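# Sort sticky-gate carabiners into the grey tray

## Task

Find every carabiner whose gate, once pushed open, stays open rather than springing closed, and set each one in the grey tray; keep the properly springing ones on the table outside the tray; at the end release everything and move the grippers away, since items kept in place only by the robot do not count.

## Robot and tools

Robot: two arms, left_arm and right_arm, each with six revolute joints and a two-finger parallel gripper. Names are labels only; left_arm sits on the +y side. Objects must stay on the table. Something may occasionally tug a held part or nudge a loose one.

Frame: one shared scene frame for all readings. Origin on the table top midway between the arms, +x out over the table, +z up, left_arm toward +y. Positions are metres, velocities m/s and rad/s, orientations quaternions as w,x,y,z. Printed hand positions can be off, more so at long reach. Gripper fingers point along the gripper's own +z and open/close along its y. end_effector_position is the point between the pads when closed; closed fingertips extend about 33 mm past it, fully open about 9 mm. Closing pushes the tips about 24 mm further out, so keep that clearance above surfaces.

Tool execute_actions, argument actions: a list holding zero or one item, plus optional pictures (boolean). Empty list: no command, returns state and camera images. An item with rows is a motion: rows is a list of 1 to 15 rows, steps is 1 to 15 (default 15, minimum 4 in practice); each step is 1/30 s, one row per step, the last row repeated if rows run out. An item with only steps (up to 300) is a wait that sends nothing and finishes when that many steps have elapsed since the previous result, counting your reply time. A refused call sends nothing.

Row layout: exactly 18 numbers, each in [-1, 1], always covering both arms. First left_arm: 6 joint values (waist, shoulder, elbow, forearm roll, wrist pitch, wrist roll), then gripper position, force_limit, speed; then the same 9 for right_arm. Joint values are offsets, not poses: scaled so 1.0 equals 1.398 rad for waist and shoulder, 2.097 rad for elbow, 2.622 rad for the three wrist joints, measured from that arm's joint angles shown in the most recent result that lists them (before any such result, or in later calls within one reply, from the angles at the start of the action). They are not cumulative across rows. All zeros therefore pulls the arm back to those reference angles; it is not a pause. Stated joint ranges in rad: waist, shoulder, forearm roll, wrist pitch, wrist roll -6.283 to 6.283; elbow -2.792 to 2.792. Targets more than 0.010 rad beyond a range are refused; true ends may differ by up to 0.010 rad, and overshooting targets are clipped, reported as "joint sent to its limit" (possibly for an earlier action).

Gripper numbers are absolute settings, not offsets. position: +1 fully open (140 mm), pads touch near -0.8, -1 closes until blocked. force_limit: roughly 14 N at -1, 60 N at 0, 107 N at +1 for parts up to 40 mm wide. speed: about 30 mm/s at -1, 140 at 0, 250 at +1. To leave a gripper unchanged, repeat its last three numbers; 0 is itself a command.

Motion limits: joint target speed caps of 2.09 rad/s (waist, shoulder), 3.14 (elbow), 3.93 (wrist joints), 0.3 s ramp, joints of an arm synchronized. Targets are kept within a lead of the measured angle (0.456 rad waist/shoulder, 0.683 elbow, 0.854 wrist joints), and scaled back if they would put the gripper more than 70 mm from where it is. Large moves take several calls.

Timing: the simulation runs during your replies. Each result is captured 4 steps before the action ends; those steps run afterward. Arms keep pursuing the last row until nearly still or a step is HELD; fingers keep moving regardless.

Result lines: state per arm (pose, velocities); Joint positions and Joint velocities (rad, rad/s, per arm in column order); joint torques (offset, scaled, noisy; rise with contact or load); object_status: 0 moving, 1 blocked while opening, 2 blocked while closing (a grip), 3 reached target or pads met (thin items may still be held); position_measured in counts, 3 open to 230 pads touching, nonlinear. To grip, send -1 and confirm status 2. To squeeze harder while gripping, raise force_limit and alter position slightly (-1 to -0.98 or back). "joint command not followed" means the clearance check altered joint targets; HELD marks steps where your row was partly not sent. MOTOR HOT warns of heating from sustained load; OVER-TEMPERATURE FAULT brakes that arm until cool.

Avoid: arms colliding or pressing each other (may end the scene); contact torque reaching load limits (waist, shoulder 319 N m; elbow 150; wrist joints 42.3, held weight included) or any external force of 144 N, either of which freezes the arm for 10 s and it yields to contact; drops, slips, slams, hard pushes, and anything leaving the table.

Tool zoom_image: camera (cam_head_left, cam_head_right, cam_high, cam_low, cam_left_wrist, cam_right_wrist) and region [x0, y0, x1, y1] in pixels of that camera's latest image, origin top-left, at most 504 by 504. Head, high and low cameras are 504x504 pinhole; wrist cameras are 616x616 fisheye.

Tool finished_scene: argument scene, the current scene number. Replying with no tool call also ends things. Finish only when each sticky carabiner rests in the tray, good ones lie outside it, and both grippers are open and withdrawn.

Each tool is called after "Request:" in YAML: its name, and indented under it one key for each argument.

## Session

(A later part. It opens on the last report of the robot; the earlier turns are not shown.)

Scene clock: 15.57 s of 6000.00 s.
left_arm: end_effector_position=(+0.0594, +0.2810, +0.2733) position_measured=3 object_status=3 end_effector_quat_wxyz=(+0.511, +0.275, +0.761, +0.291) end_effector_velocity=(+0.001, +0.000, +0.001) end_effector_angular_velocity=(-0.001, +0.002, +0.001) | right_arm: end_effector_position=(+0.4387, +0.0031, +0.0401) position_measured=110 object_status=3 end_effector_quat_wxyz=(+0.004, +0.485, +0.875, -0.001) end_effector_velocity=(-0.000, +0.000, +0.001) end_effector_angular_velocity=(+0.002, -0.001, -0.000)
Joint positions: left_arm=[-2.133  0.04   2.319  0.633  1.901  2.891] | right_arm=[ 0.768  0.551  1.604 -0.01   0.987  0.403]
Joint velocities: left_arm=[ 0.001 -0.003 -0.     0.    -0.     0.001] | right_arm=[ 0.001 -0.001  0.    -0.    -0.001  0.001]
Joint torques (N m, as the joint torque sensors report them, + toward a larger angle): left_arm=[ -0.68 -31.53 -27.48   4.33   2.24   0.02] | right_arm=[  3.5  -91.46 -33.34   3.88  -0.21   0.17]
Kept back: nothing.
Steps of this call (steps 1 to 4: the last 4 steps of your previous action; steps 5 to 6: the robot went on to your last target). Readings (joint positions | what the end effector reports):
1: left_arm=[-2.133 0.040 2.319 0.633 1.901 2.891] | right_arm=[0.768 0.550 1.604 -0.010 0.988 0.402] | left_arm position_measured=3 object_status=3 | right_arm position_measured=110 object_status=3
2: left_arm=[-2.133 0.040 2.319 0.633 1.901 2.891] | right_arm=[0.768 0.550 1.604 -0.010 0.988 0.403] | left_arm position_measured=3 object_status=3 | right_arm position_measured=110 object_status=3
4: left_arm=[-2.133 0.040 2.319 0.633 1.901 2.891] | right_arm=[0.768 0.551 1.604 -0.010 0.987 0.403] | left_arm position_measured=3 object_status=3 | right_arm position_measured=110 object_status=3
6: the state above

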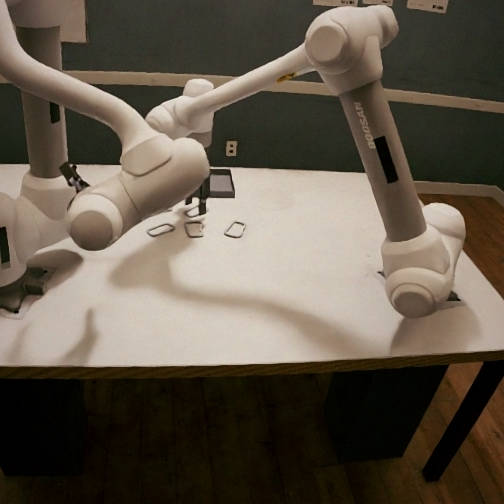

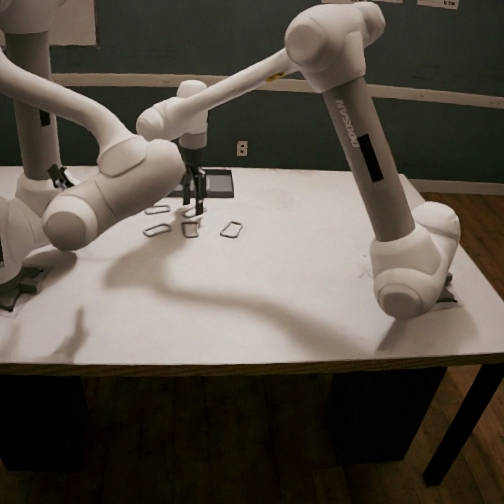

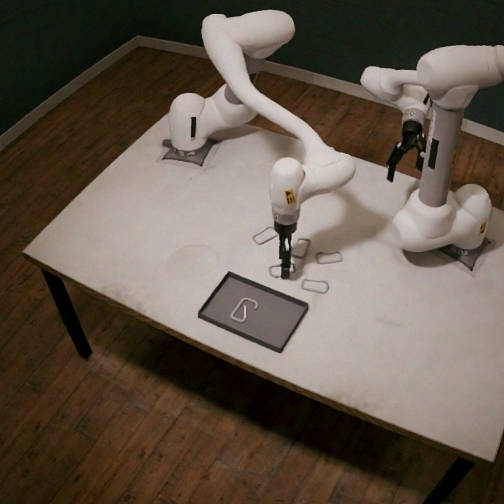

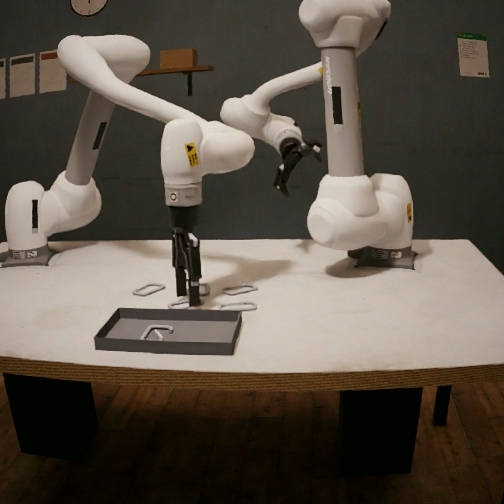

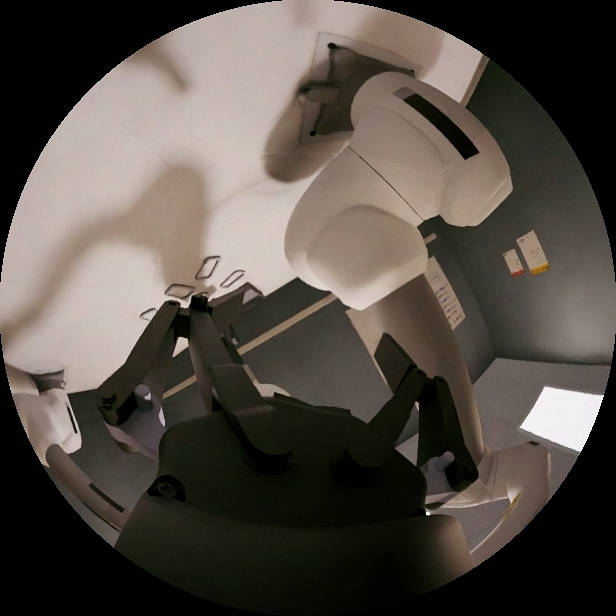

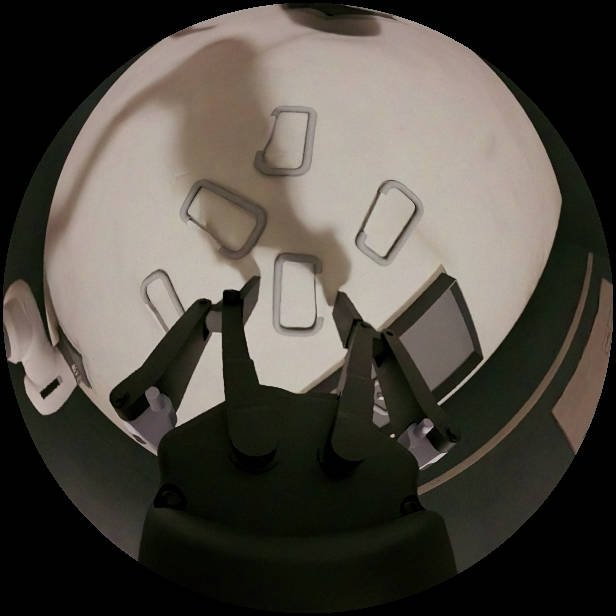

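Request:
execute_actions:
  actions:
    - {"rows":[[0,0,0,0,0,0,1,0,0,0,0,0,0,0,0,-1,-0.5,0]],"steps":15}

Request:
execute_actions:
  actions:
    - {"steps":5}
  pictures: true

Request:
execute_actions:
  actions:
    - {"rows":[[0,0,0,0,0,0,1,0,0,0,0,0,0,0,0,0.15,-0.5,0.5]],"steps":15}
  pictures: true

Request:
zoom_image:
  camera: "cam_right_wrist"
  region: [200, 200, 400, 380]

Scene clock: 16.23 s of 6000.00 s.
left_arm: end_effector_position=(+0.0594, +0.2810, +0.2733) position_measured=3 object_status=3 end_effector_quat_wxyz=(+0.511, +0.275, +0.761, +0.291) end_effector_velocity=(-0.000, -0.000, +0.000) end_effector_angular_velocity=(-0.000, +0.001, -0.002) | right_arm: end_effector_position=(+0.4389, +0.0034, +0.0405) position_measured=181 object_status=0 end_effector_quat_wxyz=(+0.004, +0.485, +0.875, -0.000) end_effector_velocity=(+0.000, +0.000, +0.003) end_effector_angular_velocity=(+0.003, -0.002, -0.001)
Joint positions: left_arm=[-2.133  0.04   2.319  0.633  1.901  2.891] | right_arm=[ 0.768  0.55   1.604 -0.01   0.987  0.404]
Joint velocities: left_arm=[-0.002 -0.001  0.     0.     0.     0.001] | right_arm=[-0.    -0.004  0.     0.    -0.     0.001]
Joint torques (N m, as the joint torque sensors report them, + toward a larger angle): left_arm=[ -0.41 -31.01 -27.85   4.33   2.24   0.08] | right_arm=[  1.29 -21.18   3.05   3.09  -1.76  -0.05]
Steps of this call (steps 1 to 9: the robot went on to your last target; steps 10 to 20: the first 11 steps of this action). Readings (joint positions | what the end effector reports):
10: left_arm=[-2.133 0.040 2.319 0.633 1.901 2.891] | right_arm=[0.768 0.551 1.604 -0.010 0.987 0.404] | left_arm position_measured=3 object_status=3 | right_arm position_measured=110 object_status=0
11: left_arm=[-2.133 0.040 2.319 0.633 1.901 2.891] | right_arm=[0.768 0.551 1.604 -0.010 0.987 0.404] | left_arm position_measured=3 object_status=3 | right_arm position_measured=112 object_status=0
13: left_arm=[-2.133 0.040 2.319 0.633 1.901 2.891] | right_arm=[0.768 0.551 1.604 -0.010 0.987 0.404] | left_arm position_measured=3 object_status=3 | right_arm position_measured=128 object_status=0
17: left_arm=[-2.133 0.040 2.319 0.633 1.901 2.891] | right_arm=[0.768 0.551 1.604 -0.010 0.987 0.404] | left_arm position_measured=3 object_status=3 | right_arm position_measured=158 object_status=0
20: the state above

Scene clock: 16.40 s of 6000.00 s.
left_arm: end_effector_position=(+0.0594, +0.2810, +0.2733) position_measured=3 object_status=3 end_effector_quat_wxyz=(+0.511, +0.275, +0.761, +0.291) end_effector_velocity=(-0.000, -0.000, -0.000) end_effector_angular_velocity=(+0.001, -0.001, -0.002) | right_arm: end_effector_position=(+0.4389, +0.0034, +0.0405) position_measured=194 object_status=0 end_effector_quat_wxyz=(+0.004, +0.485, +0.875, -0.000) end_effector_velocity=(-0.000, -0.001, -0.001) end_effector_angular_velocity=(-0.001, +0.001, -0.000)
Joint positions: left_arm=[-2.133  0.04   2.319  0.633  1.901  2.891] | right_arm=[ 0.768  0.55   1.604 -0.01   0.987  0.404]
Joint velocities: left_arm=[-0.002  0.001 -0.     0.001 -0.     0.001] | right_arm=[-0.     0.     0.001 -0.    -0.     0.   ]
Joint torques (N m, as the joint torque sensors report them, + toward a larger angle): left_arm=[ -0.07 -31.28 -27.59   4.31   2.34   0.08] | right_arm=[-0.67 -7.67  7.87  2.73 -2.98 -0.13]
Kept back: nothing.
Steps of this call (steps 1 to 4: the last 4 steps of your previous action; step 5: the robot went on to your last target). Readings (joint positions | what the end effector reports):
1: left_arm=[-2.133 0.040 2.319 0.633 1.901 2.891] | right_arm=[0.768 0.550 1.604 -0.010 0.987 0.404] | left_arm position_measured=3 object_status=3 | right_arm position_measured=187 object_status=0
2: left_arm=[-2.133 0.040 2.319 0.633 1.901 2.891] | right_arm=[0.768 0.550 1.604 -0.010 0.987 0.404] | left_arm position_measured=3 object_status=3 | right_arm position_measured=193 object_status=0
4: left_arm=[-2.133 0.040 2.319 0.633 1.901 2.891] | right_arm=[0.768 0.550 1.604 -0.010 0.987 0.404] | left_arm position_measured=3 object_status=3 | right_arm position_measured=194 object_status=0
5: the state above

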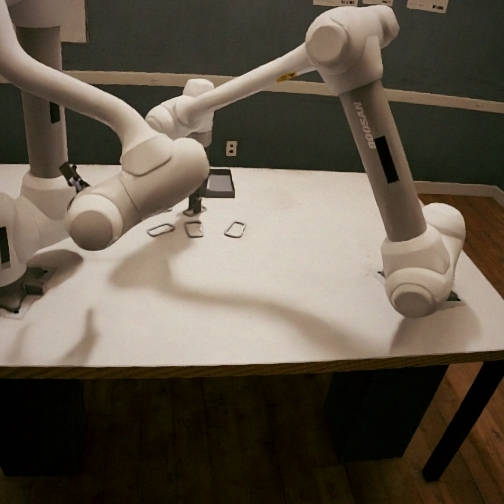

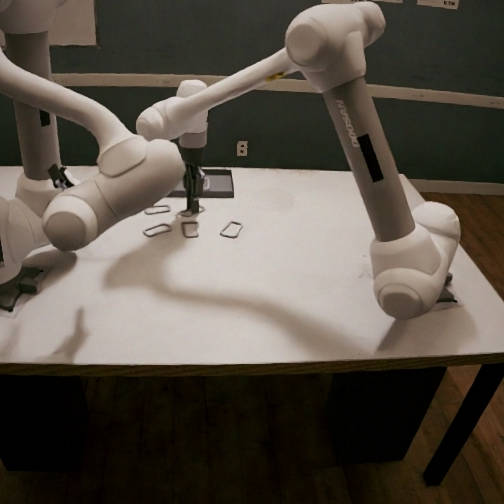

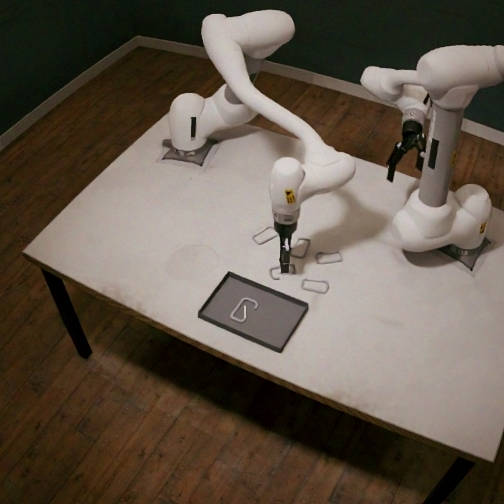

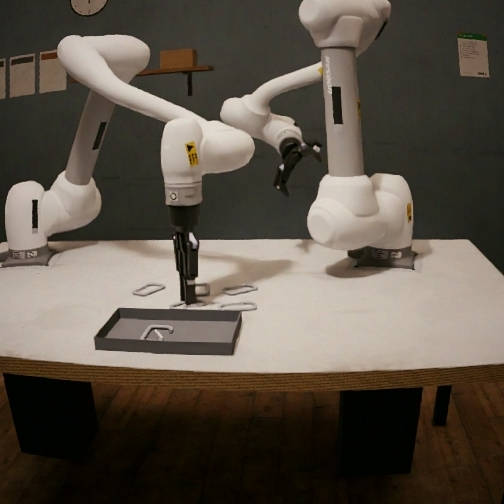

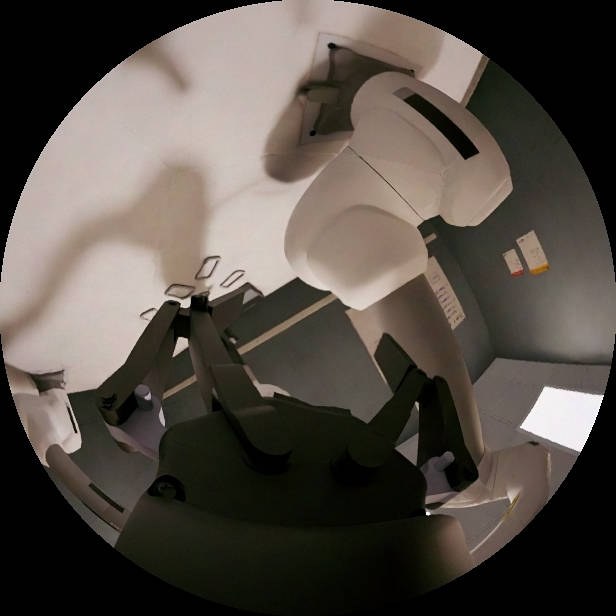

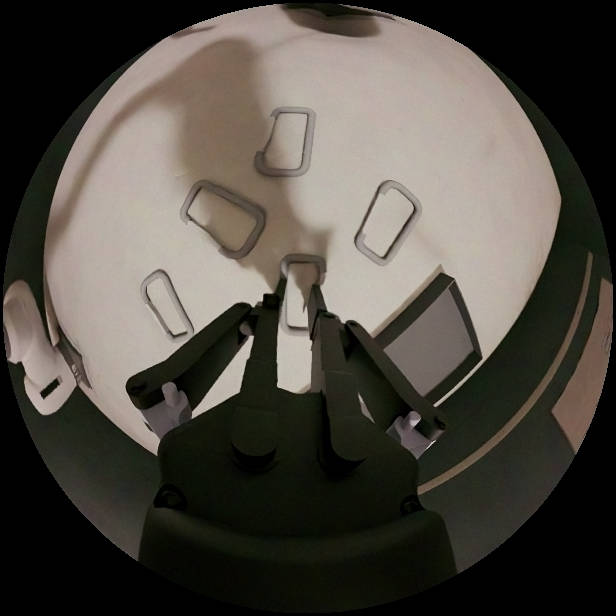

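Scene clock: 16.77 s of 6000.00 s.
left_arm: end_effector_position=(+0.0594, +0.2810, +0.2733) position_measured=3 object_status=3 end_effector_quat_wxyz=(+0.511, +0.275, +0.761, +0.291) end_effector_velocity=(+0.000, +0.000, -0.000) end_effector_angular_velocity=(-0.001, +0.000, +0.003) | right_arm: end_effector_position=(+0.4388, +0.0032, +0.0400) position_measured=110 object_status=0 end_effector_quat_wxyz=(+0.004, +0.485, +0.875, -0.001) end_effector_velocity=(+0.001, +0.001, -0.000) end_effector_angular_velocity=(+0.000, -0.001, +0.000)
Joint positions: left_arm=[-2.133  0.04   2.319  0.633  1.901  2.891] | right_arm=[ 0.768  0.551  1.604 -0.01   0.987  0.404]
Joint velocities: left_arm=[ 0.001  0.     0.    -0.001  0.    -0.002] | right_arm=[-0.     0.002 -0.003 -0.001  0.     0.   ]
Joint torques (N m, as the joint torque sensors report them, + toward a larger angle): left_arm=[  0.45 -31.41 -27.88   4.32   2.23   0.03] | right_arm=[  1.73 -89.99 -33.4    3.56  -0.12  -0.13]
Steps of this call (steps 1 to 11: the first 11 steps of this action). Readings (joint positions | what the end effector reports):
1: left_arm=[-2.133 0.040 2.319 0.633 1.901 2.891] | right_arm=[0.768 0.550 1.604 -0.010 0.987 0.404] | left_arm position_measured=3 object_status=3 | right_arm position_measured=194 object_status=0
2: left_arm=[-2.133 0.040 2.319 0.633 1.901 2.891] | right_arm=[0.768 0.550 1.604 -0.010 0.987 0.404] | left_arm position_measured=3 object_status=3 | right_arm position_measured=194 object_status=0
4: left_arm=[-2.133 0.040 2.319 0.633 1.901 2.891] | right_arm=[0.768 0.550 1.605 -0.010 0.987 0.404] | left_arm position_measured=3 object_status=3 | right_arm position_measured=172 object_status=0
8: left_arm=[-2.133 0.040 2.319 0.633 1.901 2.891] | right_arm=[0.768 0.551 1.605 -0.010 0.987 0.404] | left_arm position_measured=3 object_status=3 | right_arm position_measured=127 object_status=0
11: the state above

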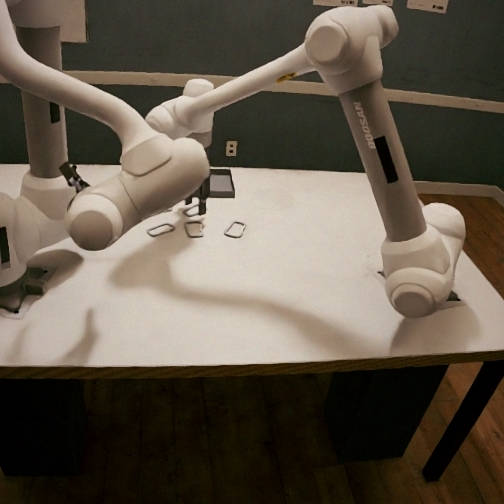

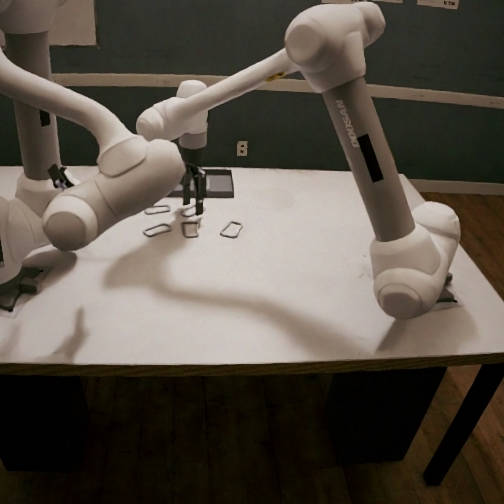

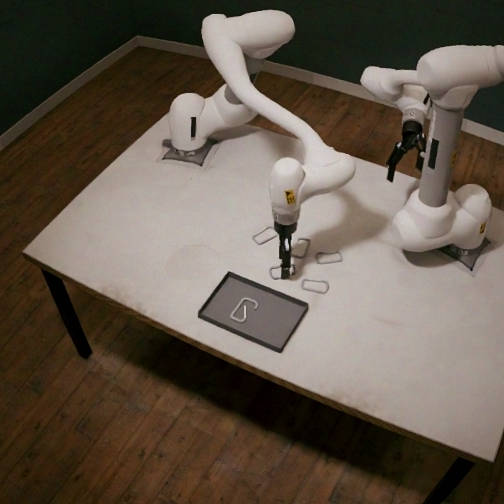

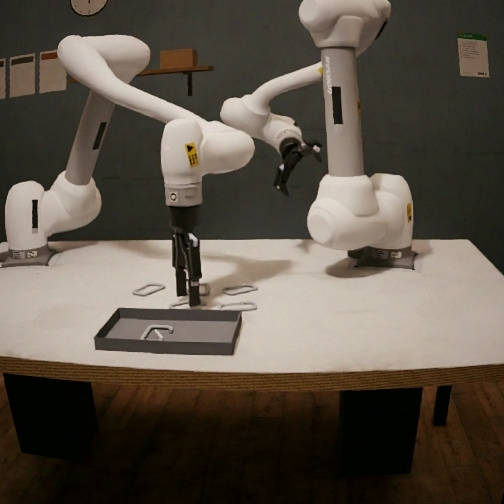

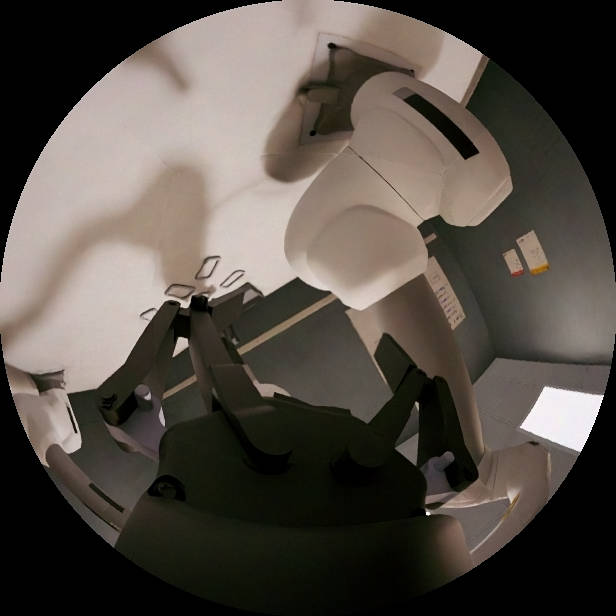

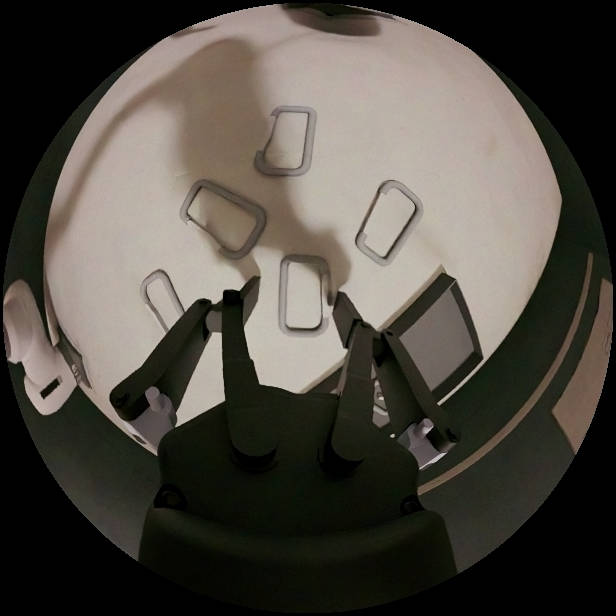

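Region (200, 200, 400, 380) of cam_right_wrist's 616x616 image, scaled by 2.520, with more detail than that image has; it fills the top 454 rows of this view, and the rest is white.

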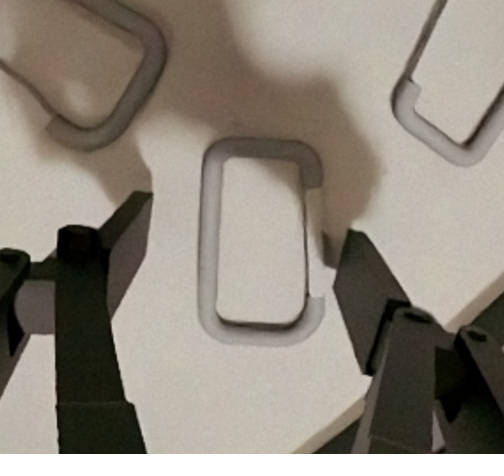

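Request:
execute_actions:
  actions:
    - {"rows":[[0,0,0,0,0,0,1,0,0,0,-0.0025,-0.0012,0,0.0023,0,0.15,-0.5,0.5],[0,0,0,0,0,0,1,0,0,0,-0.0025,-0.0012,0,0.0023,0,-1,-0.5,0]],"steps":15}

Request:
execute_actions:
  actions:
    - {"steps":8}
  pictures: true

Request:
zoom_image:
  camera: "cam_right_wrist"
  region: [200, 200, 400, 380]

Request:
execute_actions:
  actions:
    - {"rows":[[0,0,0,0,0,0,1,0,0,0,0,0,0,0,0,0.15,-0.5,0.5]],"steps":15}
  pictures: true

Request:
zoom_image:
  camera: "cam_right_wrist"
  region: [100, 80, 460, 380]

Scene clock: 17.47 s of 6000.00 s.
left_arm: end_effector_position=(+0.0594, +0.2810, +0.2733) position_measured=3 object_status=3 end_effector_quat_wxyz=(+0.511, +0.275, +0.761, +0.291) end_effector_velocity=(+0.000, -0.000, +0.000) end_effector_angular_velocity=(-0.001, +0.000, -0.000) | right_arm: end_effector_position=(+0.4388, +0.0032, +0.0439) position_measured=173 object_status=0 end_effector_quat_wxyz=(+0.004, +0.485, +0.875, -0.001) end_effector_velocity=(+0.000, +0.000, +0.000) end_effector_angular_velocity=(+0.000, +0.000, -0.000)
Joint positions: left_arm=[-2.133  0.04   2.319  0.633  1.901  2.891] | right_arm=[ 0.768  0.547  1.602 -0.01   0.993  0.404]
Joint velocities: left_arm=[-0.    -0.001  0.     0.    -0.    -0.001] | right_arm=[-0.     0.    -0.001  0.     0.    -0.   ]
Joint torques (N m, as the joint torque sensors report them, + toward a larger angle): left_arm=[ -0.24 -30.83 -27.51   4.29   2.23   0.06] | right_arm=[  4.01 -88.99 -33.24   3.9   -0.41  -0.42]
Steps of this call (steps 1 to 4: the last 4 steps of your previous action; steps 5 to 10: the robot went on to your last target; steps 11 to 21: the first 11 steps of this action). Readings (joint positions | what the end effector reports):
11: left_arm=[-2.133 0.040 2.319 0.633 1.901 2.891] | right_arm=[0.768 0.550 1.604 -0.010 0.987 0.404] | left_arm position_measured=3 object_status=3 | right_arm position_measured=110 object_status=3
12: left_arm=[-2.133 0.040 2.319 0.633 1.901 2.891] | right_arm=[0.768 0.550 1.603 -0.010 0.989 0.404] | left_arm position_measured=3 object_status=3 | right_arm position_measured=110 object_status=0
14: left_arm=[-2.133 0.040 2.319 0.633 1.901 2.891] | right_arm=[0.768 0.548 1.602 -0.010 0.991 0.404] | left_arm position_measured=3 object_status=3 | right_arm position_measured=120 object_status=0
18: left_arm=[-2.133 0.040 2.319 0.633 1.901 2.891] | right_arm=[0.768 0.547 1.602 -0.010 0.993 0.404] | left_arm position_measured=3 object_status=3 | right_arm position_measured=150 object_status=0
21: the state above

Scene clock: 17.73 s of 6000.00 s.
left_arm: end_effector_position=(+0.0594, +0.2810, +0.2733) position_measured=3 object_status=3 end_effector_quat_wxyz=(+0.511, +0.275, +0.761, +0.291) end_effector_velocity=(-0.000, -0.000, -0.000) end_effector_angular_velocity=(+0.003, -0.001, -0.001) | right_arm: end_effector_position=(+0.4388, +0.0032, +0.0440) position_measured=232 object_status=0 end_effector_quat_wxyz=(+0.004, +0.485, +0.875, -0.001) end_effector_velocity=(-0.000, -0.001, -0.002) end_effector_angular_velocity=(-0.002, +0.002, -0.001)
Joint positions: left_arm=[-2.133  0.04   2.319  0.633  1.901  2.891] | right_arm=[ 0.768  0.547  1.602 -0.01   0.993  0.404]
Joint velocities: left_arm=[-0.001  0.001  0.    -0.     0.     0.002] | right_arm=[-0.     0.001  0.001  0.001  0.     0.001]
Joint torques (N m, as the joint torque sensors report them, + toward a larger angle): left_arm=[ -0.79 -31.01 -27.99   4.35   2.25  -0.01] | right_arm=[  4.29 -89.3  -33.74   3.71  -0.23  -0.28]
Kept back: nothing.
Steps of this call (steps 1 to 4: the last 4 steps of your previous action; steps 5 to 8: the robot went on to your last target). Readings (joint positions | what the end effector reports):
1: left_arm=[-2.133 0.040 2.319 0.633 1.901 2.891] | right_arm=[0.768 0.547 1.602 -0.010 0.993 0.404] | left_arm position_measured=3 object_status=3 | right_arm position_measured=181 object_status=0
2: left_arm=[-2.133 0.040 2.319 0.633 1.901 2.891] | right_arm=[0.768 0.547 1.602 -0.010 0.993 0.404] | left_arm position_measured=3 object_status=3 | right_arm position_measured=188 object_status=0
4: left_arm=[-2.133 0.040 2.319 0.633 1.901 2.891] | right_arm=[0.768 0.547 1.602 -0.010 0.993 0.404] | left_arm position_measured=3 object_status=3 | right_arm position_measured=203 object_status=0
8: the state above

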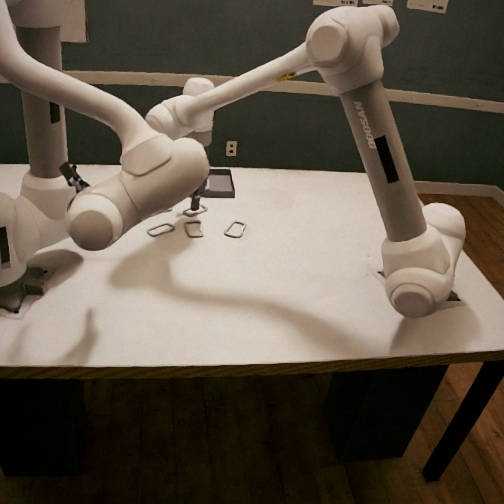

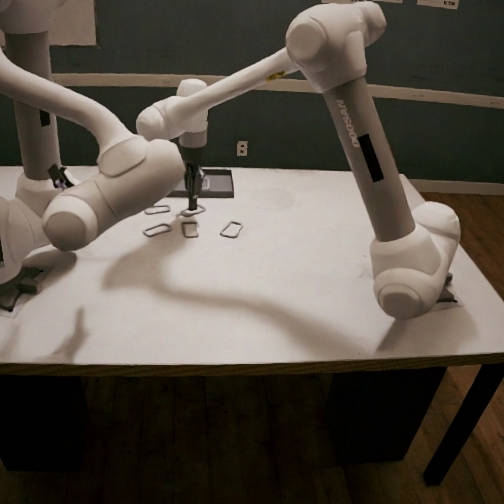

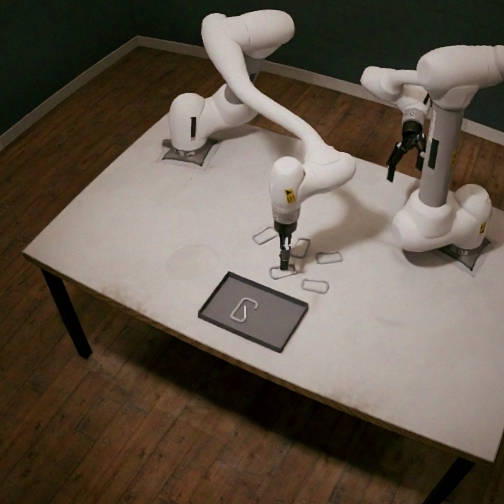

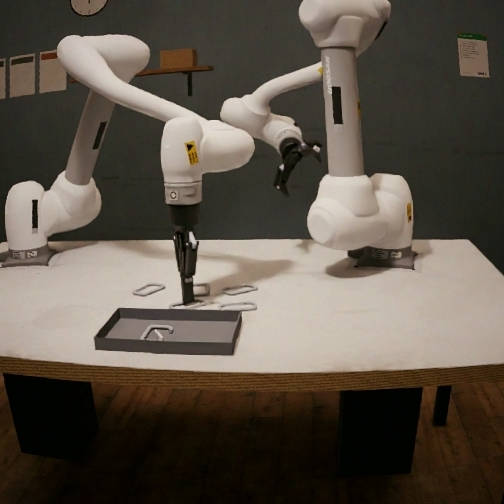

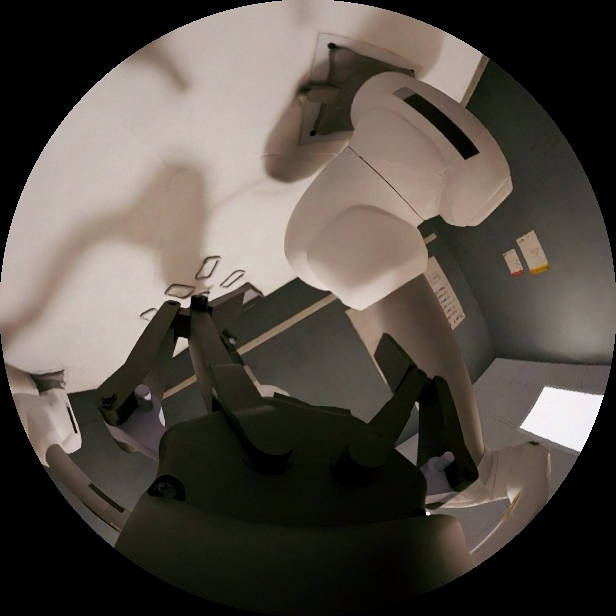

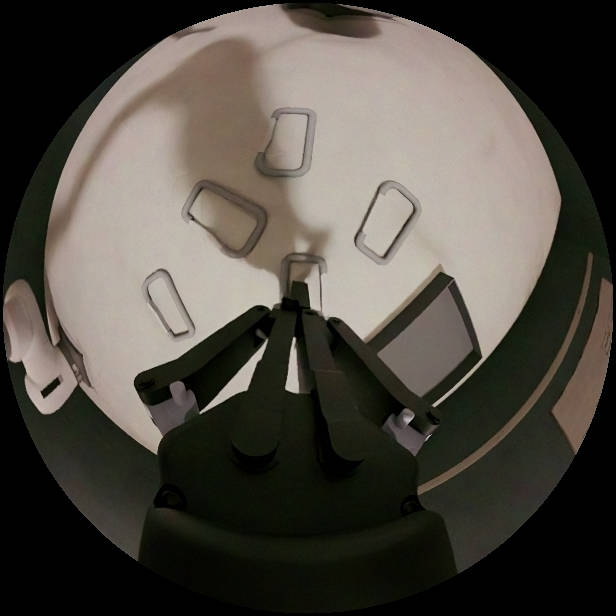

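Region (200, 200, 400, 380) of cam_right_wrist's 616x616 image, scaled by 2.520, with more detail than that image has; it fills the top 454 rows of this view, and the rest is white.

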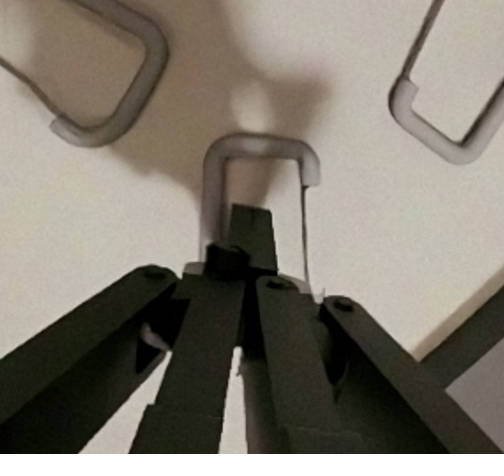

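Scene clock: 18.10 s of 6000.00 s.
left_arm: end_effector_position=(+0.0594, +0.2810, +0.2733) position_measured=3 object_status=3 end_effector_quat_wxyz=(+0.511, +0.275, +0.761, +0.291) end_effector_velocity=(+0.000, +0.000, +0.000) end_effector_angular_velocity=(-0.001, +0.001, +0.001) | right_arm: end_effector_position=(+0.4388, +0.0032, +0.0440) position_measured=133 object_status=0 end_effector_quat_wxyz=(+0.004, +0.485, +0.875, -0.001) end_effector_velocity=(-0.000, -0.000, +0.001) end_effector_angular_velocity=(-0.000, -0.001, +0.000)
Joint positions: left_arm=[-2.133  0.04   2.319  0.633  1.901  2.891] | right_arm=[ 0.768  0.547  1.602 -0.01   0.993  0.404]
Joint velocities: left_arm=[ 0.001 -0.002 -0.     0.     0.     0.001] | right_arm=[ 0.    -0.001 -0.    -0.001  0.001  0.001]
Joint torques (N m, as the joint torque sensors report them, + toward a larger angle): left_arm=[ -0.13 -30.69 -27.88   4.39   2.3    0.04] | right_arm=[  2.44 -90.95 -33.75   3.76  -0.1   -0.4 ]
Steps of this call (steps 1 to 11: the first 11 steps of this action). Readings (joint positions | what the end effector reports):
1: left_arm=[-2.133 0.040 2.319 0.633 1.901 2.891] | right_arm=[0.768 0.547 1.602 -0.010 0.993 0.404] | left_arm position_measured=3 object_status=3 | right_arm position_measured=232 object_status=0
2: left_arm=[-2.133 0.040 2.319 0.633 1.901 2.891] | right_arm=[0.768 0.547 1.602 -0.010 0.993 0.404] | left_arm position_measured=3 object_status=3 | right_arm position_measured=232 object_status=0
4: left_arm=[-2.133 0.040 2.319 0.633 1.901 2.891] | right_arm=[0.768 0.547 1.602 -0.010 0.993 0.404] | left_arm position_measured=3 object_status=3 | right_arm position_measured=208 object_status=0
8: left_arm=[-2.133 0.040 2.319 0.633 1.901 2.891] | right_arm=[0.768 0.547 1.602 -0.010 0.993 0.404] | left_arm position_measured=3 object_status=3 | right_arm position_measured=165 object_status=0
11: the state above

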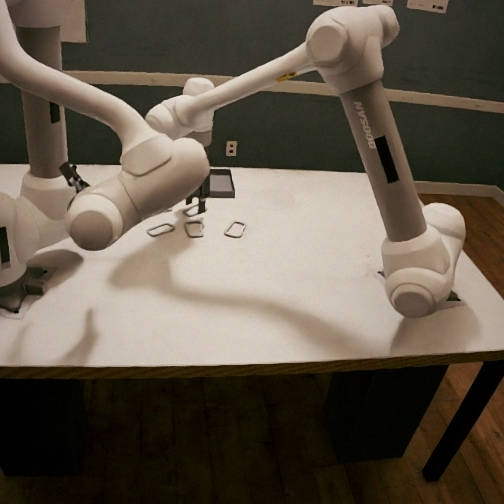

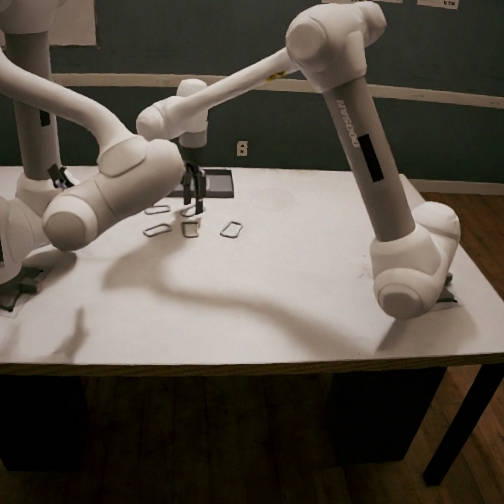

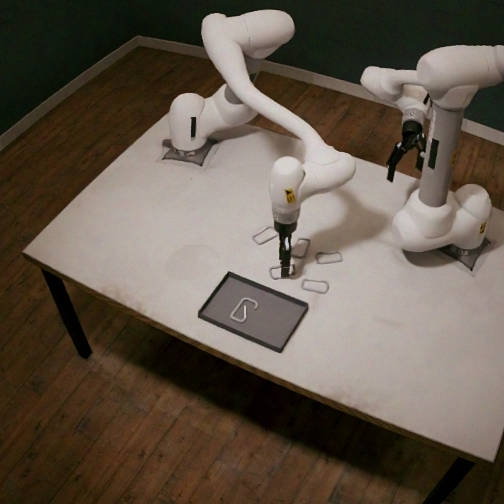

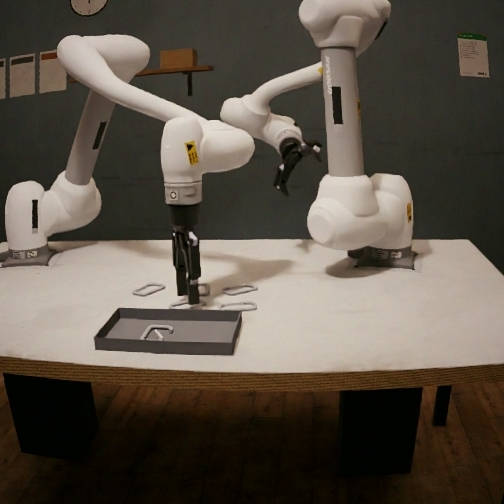

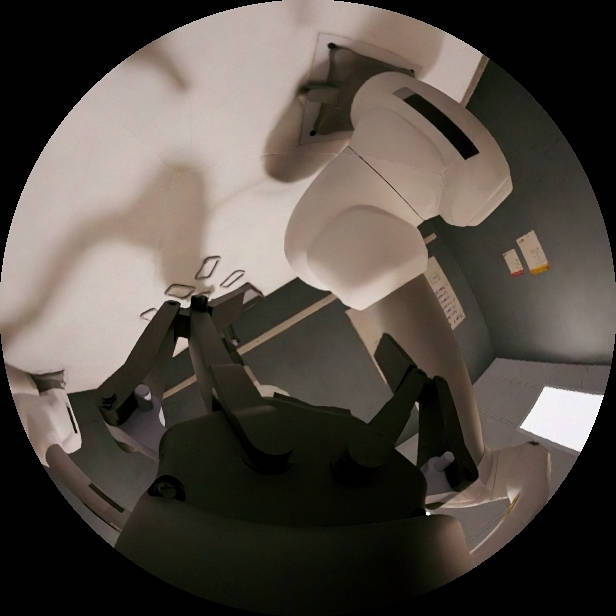

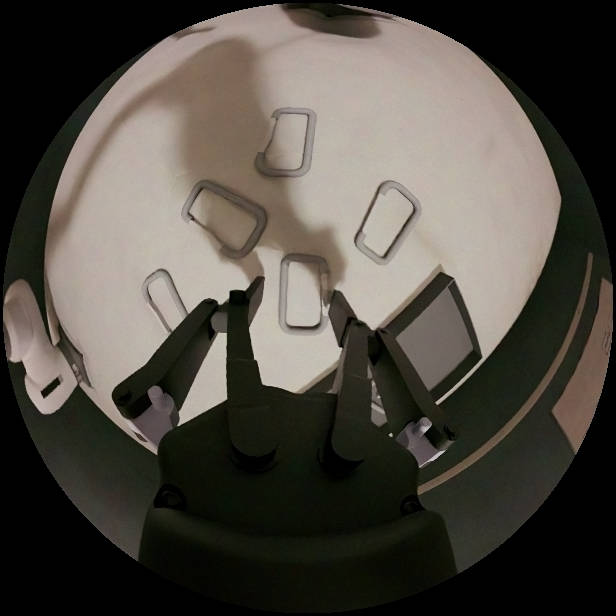

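Region (100, 80, 460, 380) of cam_right_wrist's 616x616 image, scaled by 1.400, with more detail than that image has.

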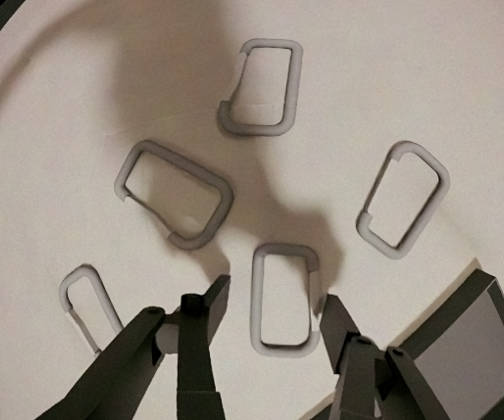

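Request:
execute_actions:
  actions:
    - {"rows":[[0,0,0,0,0,0,1,0,0,0,0.0031,0.0015,0,-0.0029,0,0.15,-0.5,0.5],[0,0,0,0,0,0,1,0,0,0,0.0031,0.0015,0,-0.0029,0,0.15,-0.5,0.5],[0,0,0,0,0,0,1,0,0,0,0.0031,0.0015,0,-0.0029,0,0.15,-0.5,0.5],[0,0,0,0,0,0,1,0,0,0,0.0031,0.0015,0,-0.0029,0,0.15,-0.5,0.5],[0,0,0,0,0,0,1,0,0,0,0.0031,0.0015,0,-0.0029,0,-0.35,-0.5,0]],"steps":15}

Request:
execute_actions:
  actions:
    - {"steps":10}
  pictures: true

Request:
zoom_image:
  camera: "cam_right_wrist"
  region: [200, 200, 400, 380]

Scene clock: 18.83 s of 6000.00 s.
left_arm: end_effector_position=(+0.0594, +0.2810, +0.2733) position_measured=3 object_status=3 end_effector_quat_wxyz=(+0.511, +0.275, +0.761, +0.291) end_effector_velocity=(-0.000, +0.000, -0.000) end_effector_angular_velocity=(+0.001, +0.001, -0.001) | right_arm: end_effector_position=(+0.4390, +0.0035, +0.0394) position_measured=150 object_status=0 end_effector_quat_wxyz=(+0.004, +0.485, +0.875, -0.000) end_effector_velocity=(+0.004, +0.006, +0.004) end_effector_angular_velocity=(+0.010, -0.007, +0.000)
Joint positions: left_arm=[-2.133  0.04   2.319  0.633  1.901  2.891] | right_arm=[ 0.768  0.551  1.604 -0.01   0.985  0.404]
Joint velocities: left_arm=[-0.001  0.     0.    -0.001 -0.     0.   ] | right_arm=[ 0.001  0.001 -0.01   0.001 -0.003  0.   ]
Joint torques (N m, as the joint torque sensors report them, + toward a larger angle): left_arm=[ -0.71 -31.16 -27.79   4.28   2.19   0.06] | right_arm=[  8.81 -55.87 -10.35   6.72   3.22  -0.76]
Steps of this call (steps 1 to 4: the last 4 steps of your previous action; steps 5 to 11: the robot went on to your last target; steps 12 to 22: the first 11 steps of this action). Readings (joint positions | what the end effector reports):
12: left_arm=[-2.133 0.040 2.319 0.633 1.901 2.891] | right_arm=[0.768 0.547 1.602 -0.010 0.993 0.404] | left_arm position_measured=3 object_status=3 | right_arm position_measured=110 object_status=3
13: left_arm=[-2.133 0.040 2.319 0.633 1.901 2.891] | right_arm=[0.768 0.548 1.602 -0.010 0.992 0.404] | left_arm position_measured=3 object_status=3 | right_arm position_measured=110 object_status=3
15: left_arm=[-2.133 0.040 2.319 0.633 1.901 2.891] | right_arm=[0.768 0.550 1.604 -0.010 0.988 0.404] | left_arm position_measured=3 object_status=3 | right_arm position_measured=110 object_status=3
19: left_arm=[-2.133 0.040 2.319 0.633 1.901 2.891] | right_arm=[0.768 0.551 1.605 -0.010 0.986 0.404] | left_arm position_measured=3 object_status=3 | right_arm position_measured=128 object_status=0
22: the state above

Scene clock: 19.17 s of 6000.00 s.
left_arm: end_effector_position=(+0.0594, +0.2810, +0.2733) position_measured=3 object_status=3 end_effector_quat_wxyz=(+0.511, +0.275, +0.761, +0.291) end_effector_velocity=(+0.001, +0.000, -0.000) end_effector_angular_velocity=(+0.003, +0.000, +0.001) | right_arm: end_effector_position=(+0.4389, +0.0034, +0.0395) position_measured=171 object_status=2 end_effector_quat_wxyz=(+0.004, +0.485, +0.875, -0.000) end_effector_velocity=(-0.000, -0.000, +0.001) end_effector_angular_velocity=(+0.001, -0.001, -0.000)
Joint positions: left_arm=[-2.133  0.04   2.319  0.633  1.901  2.891] | right_arm=[ 0.768  0.551  1.605 -0.01   0.985  0.404]
Joint velocities: left_arm=[ 0.002  0.     0.    -0.     0.     0.003] | right_arm=[-0.    -0.002  0.001  0.     0.    -0.   ]
Joint torques (N m, as the joint torque sensors report them, + toward a larger angle): left_arm=[ -0.06 -31.1  -27.64   4.45   2.23   0.07] | right_arm=[ 3.53 -1.79 18.55  4.36  1.37 -0.2 ]
Kept back: nothing.
Steps of this call (steps 1 to 4: the last 4 steps of your previous action; steps 5 to 10: the robot went on to your last target). Readings (joint positions | what the end effector reports):
1: left_arm=[-2.133 0.040 2.319 0.633 1.901 2.891] | right_arm=[0.768 0.551 1.604 -0.010 0.985 0.404] | left_arm position_measured=3 object_status=3 | right_arm position_measured=158 object_status=0
2: left_arm=[-2.133 0.040 2.319 0.633 1.901 2.891] | right_arm=[0.768 0.551 1.604 -0.010 0.985 0.404] | left_arm position_measured=3 object_status=3 | right_arm position_measured=165 object_status=0
4: left_arm=[-2.133 0.040 2.319 0.633 1.901 2.891] | right_arm=[0.768 0.551 1.604 -0.010 0.985 0.404] | left_arm position_measured=3 object_status=3 | right_arm position_measured=171 object_status=0
8: left_arm=[-2.133 0.040 2.319 0.633 1.901 2.891] | right_arm=[0.768 0.551 1.604 -0.010 0.985 0.404] | left_arm position_measured=3 object_status=3 | right_arm position_measured=171 object_status=0
10: the state above

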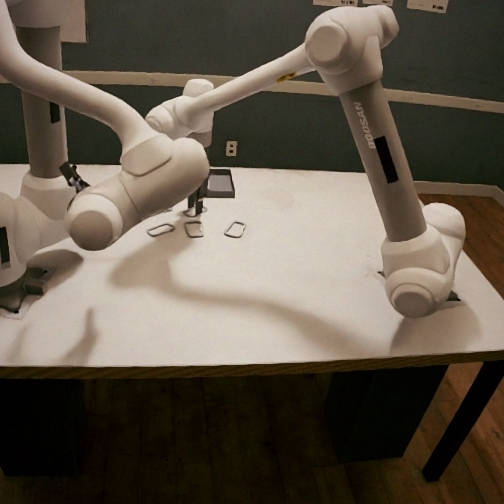

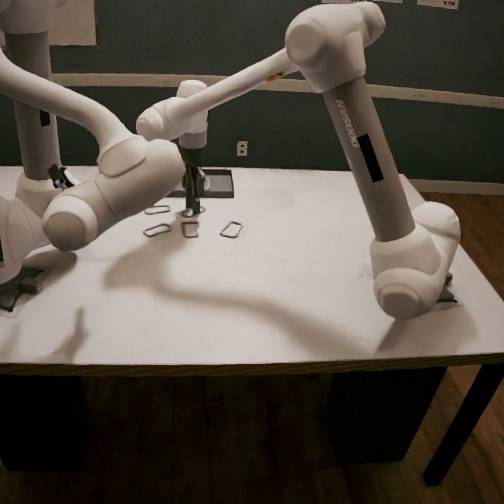

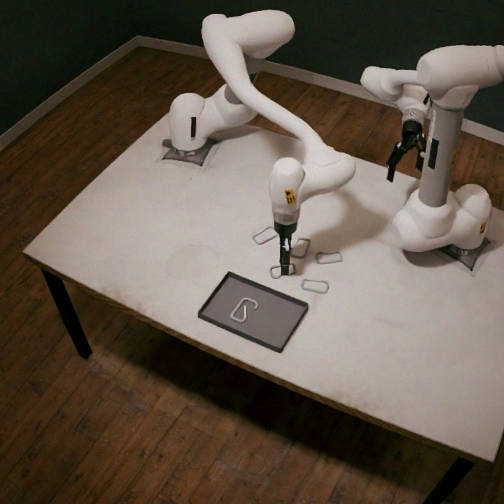

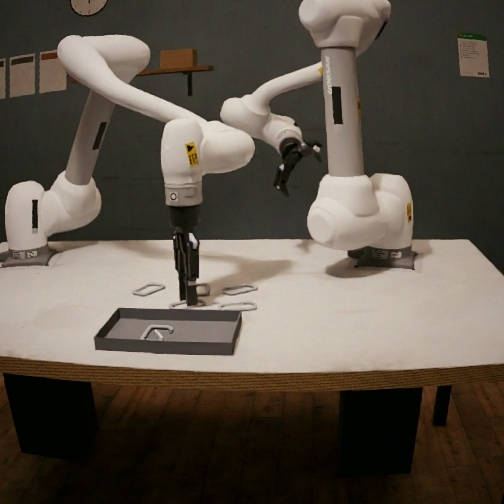

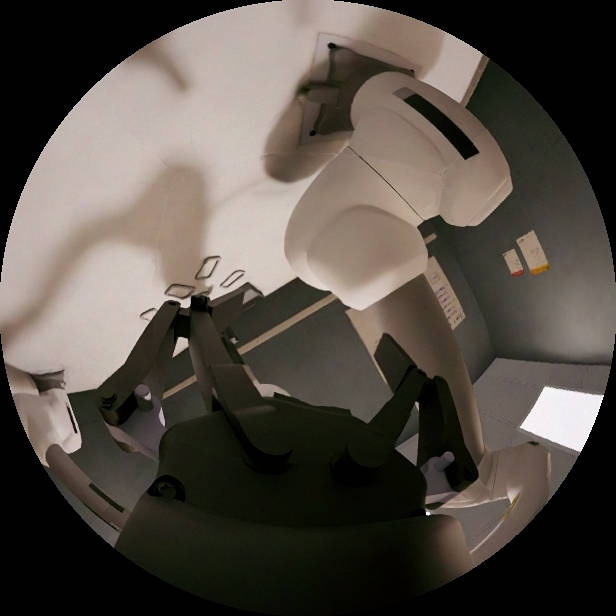

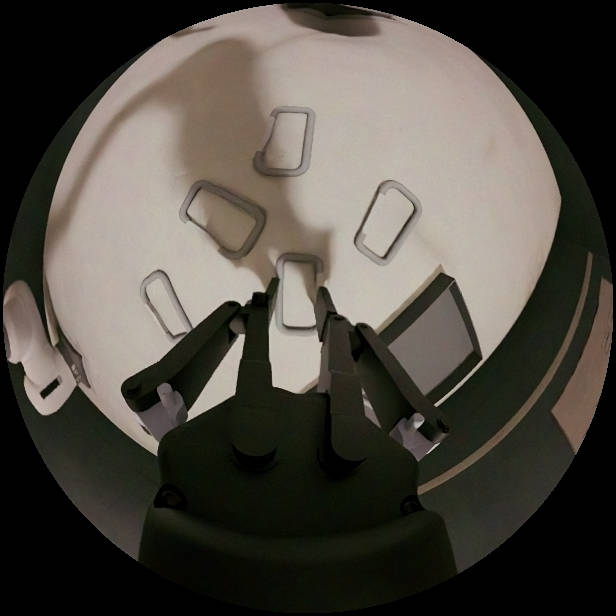

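Region (200, 200, 400, 380) of cam_right_wrist's 616x616 image, scaled by 2.520, with more detail than that image has; it fills the top 454 rows of this view, and the rest is white.

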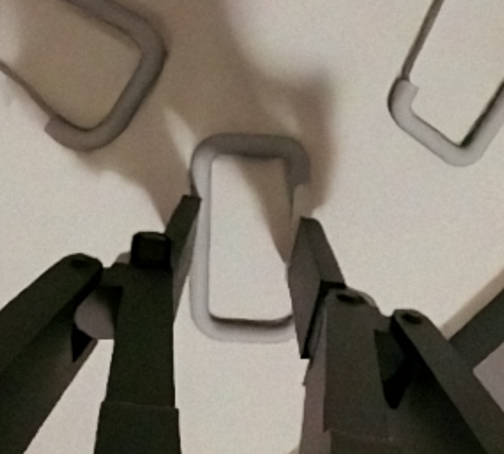

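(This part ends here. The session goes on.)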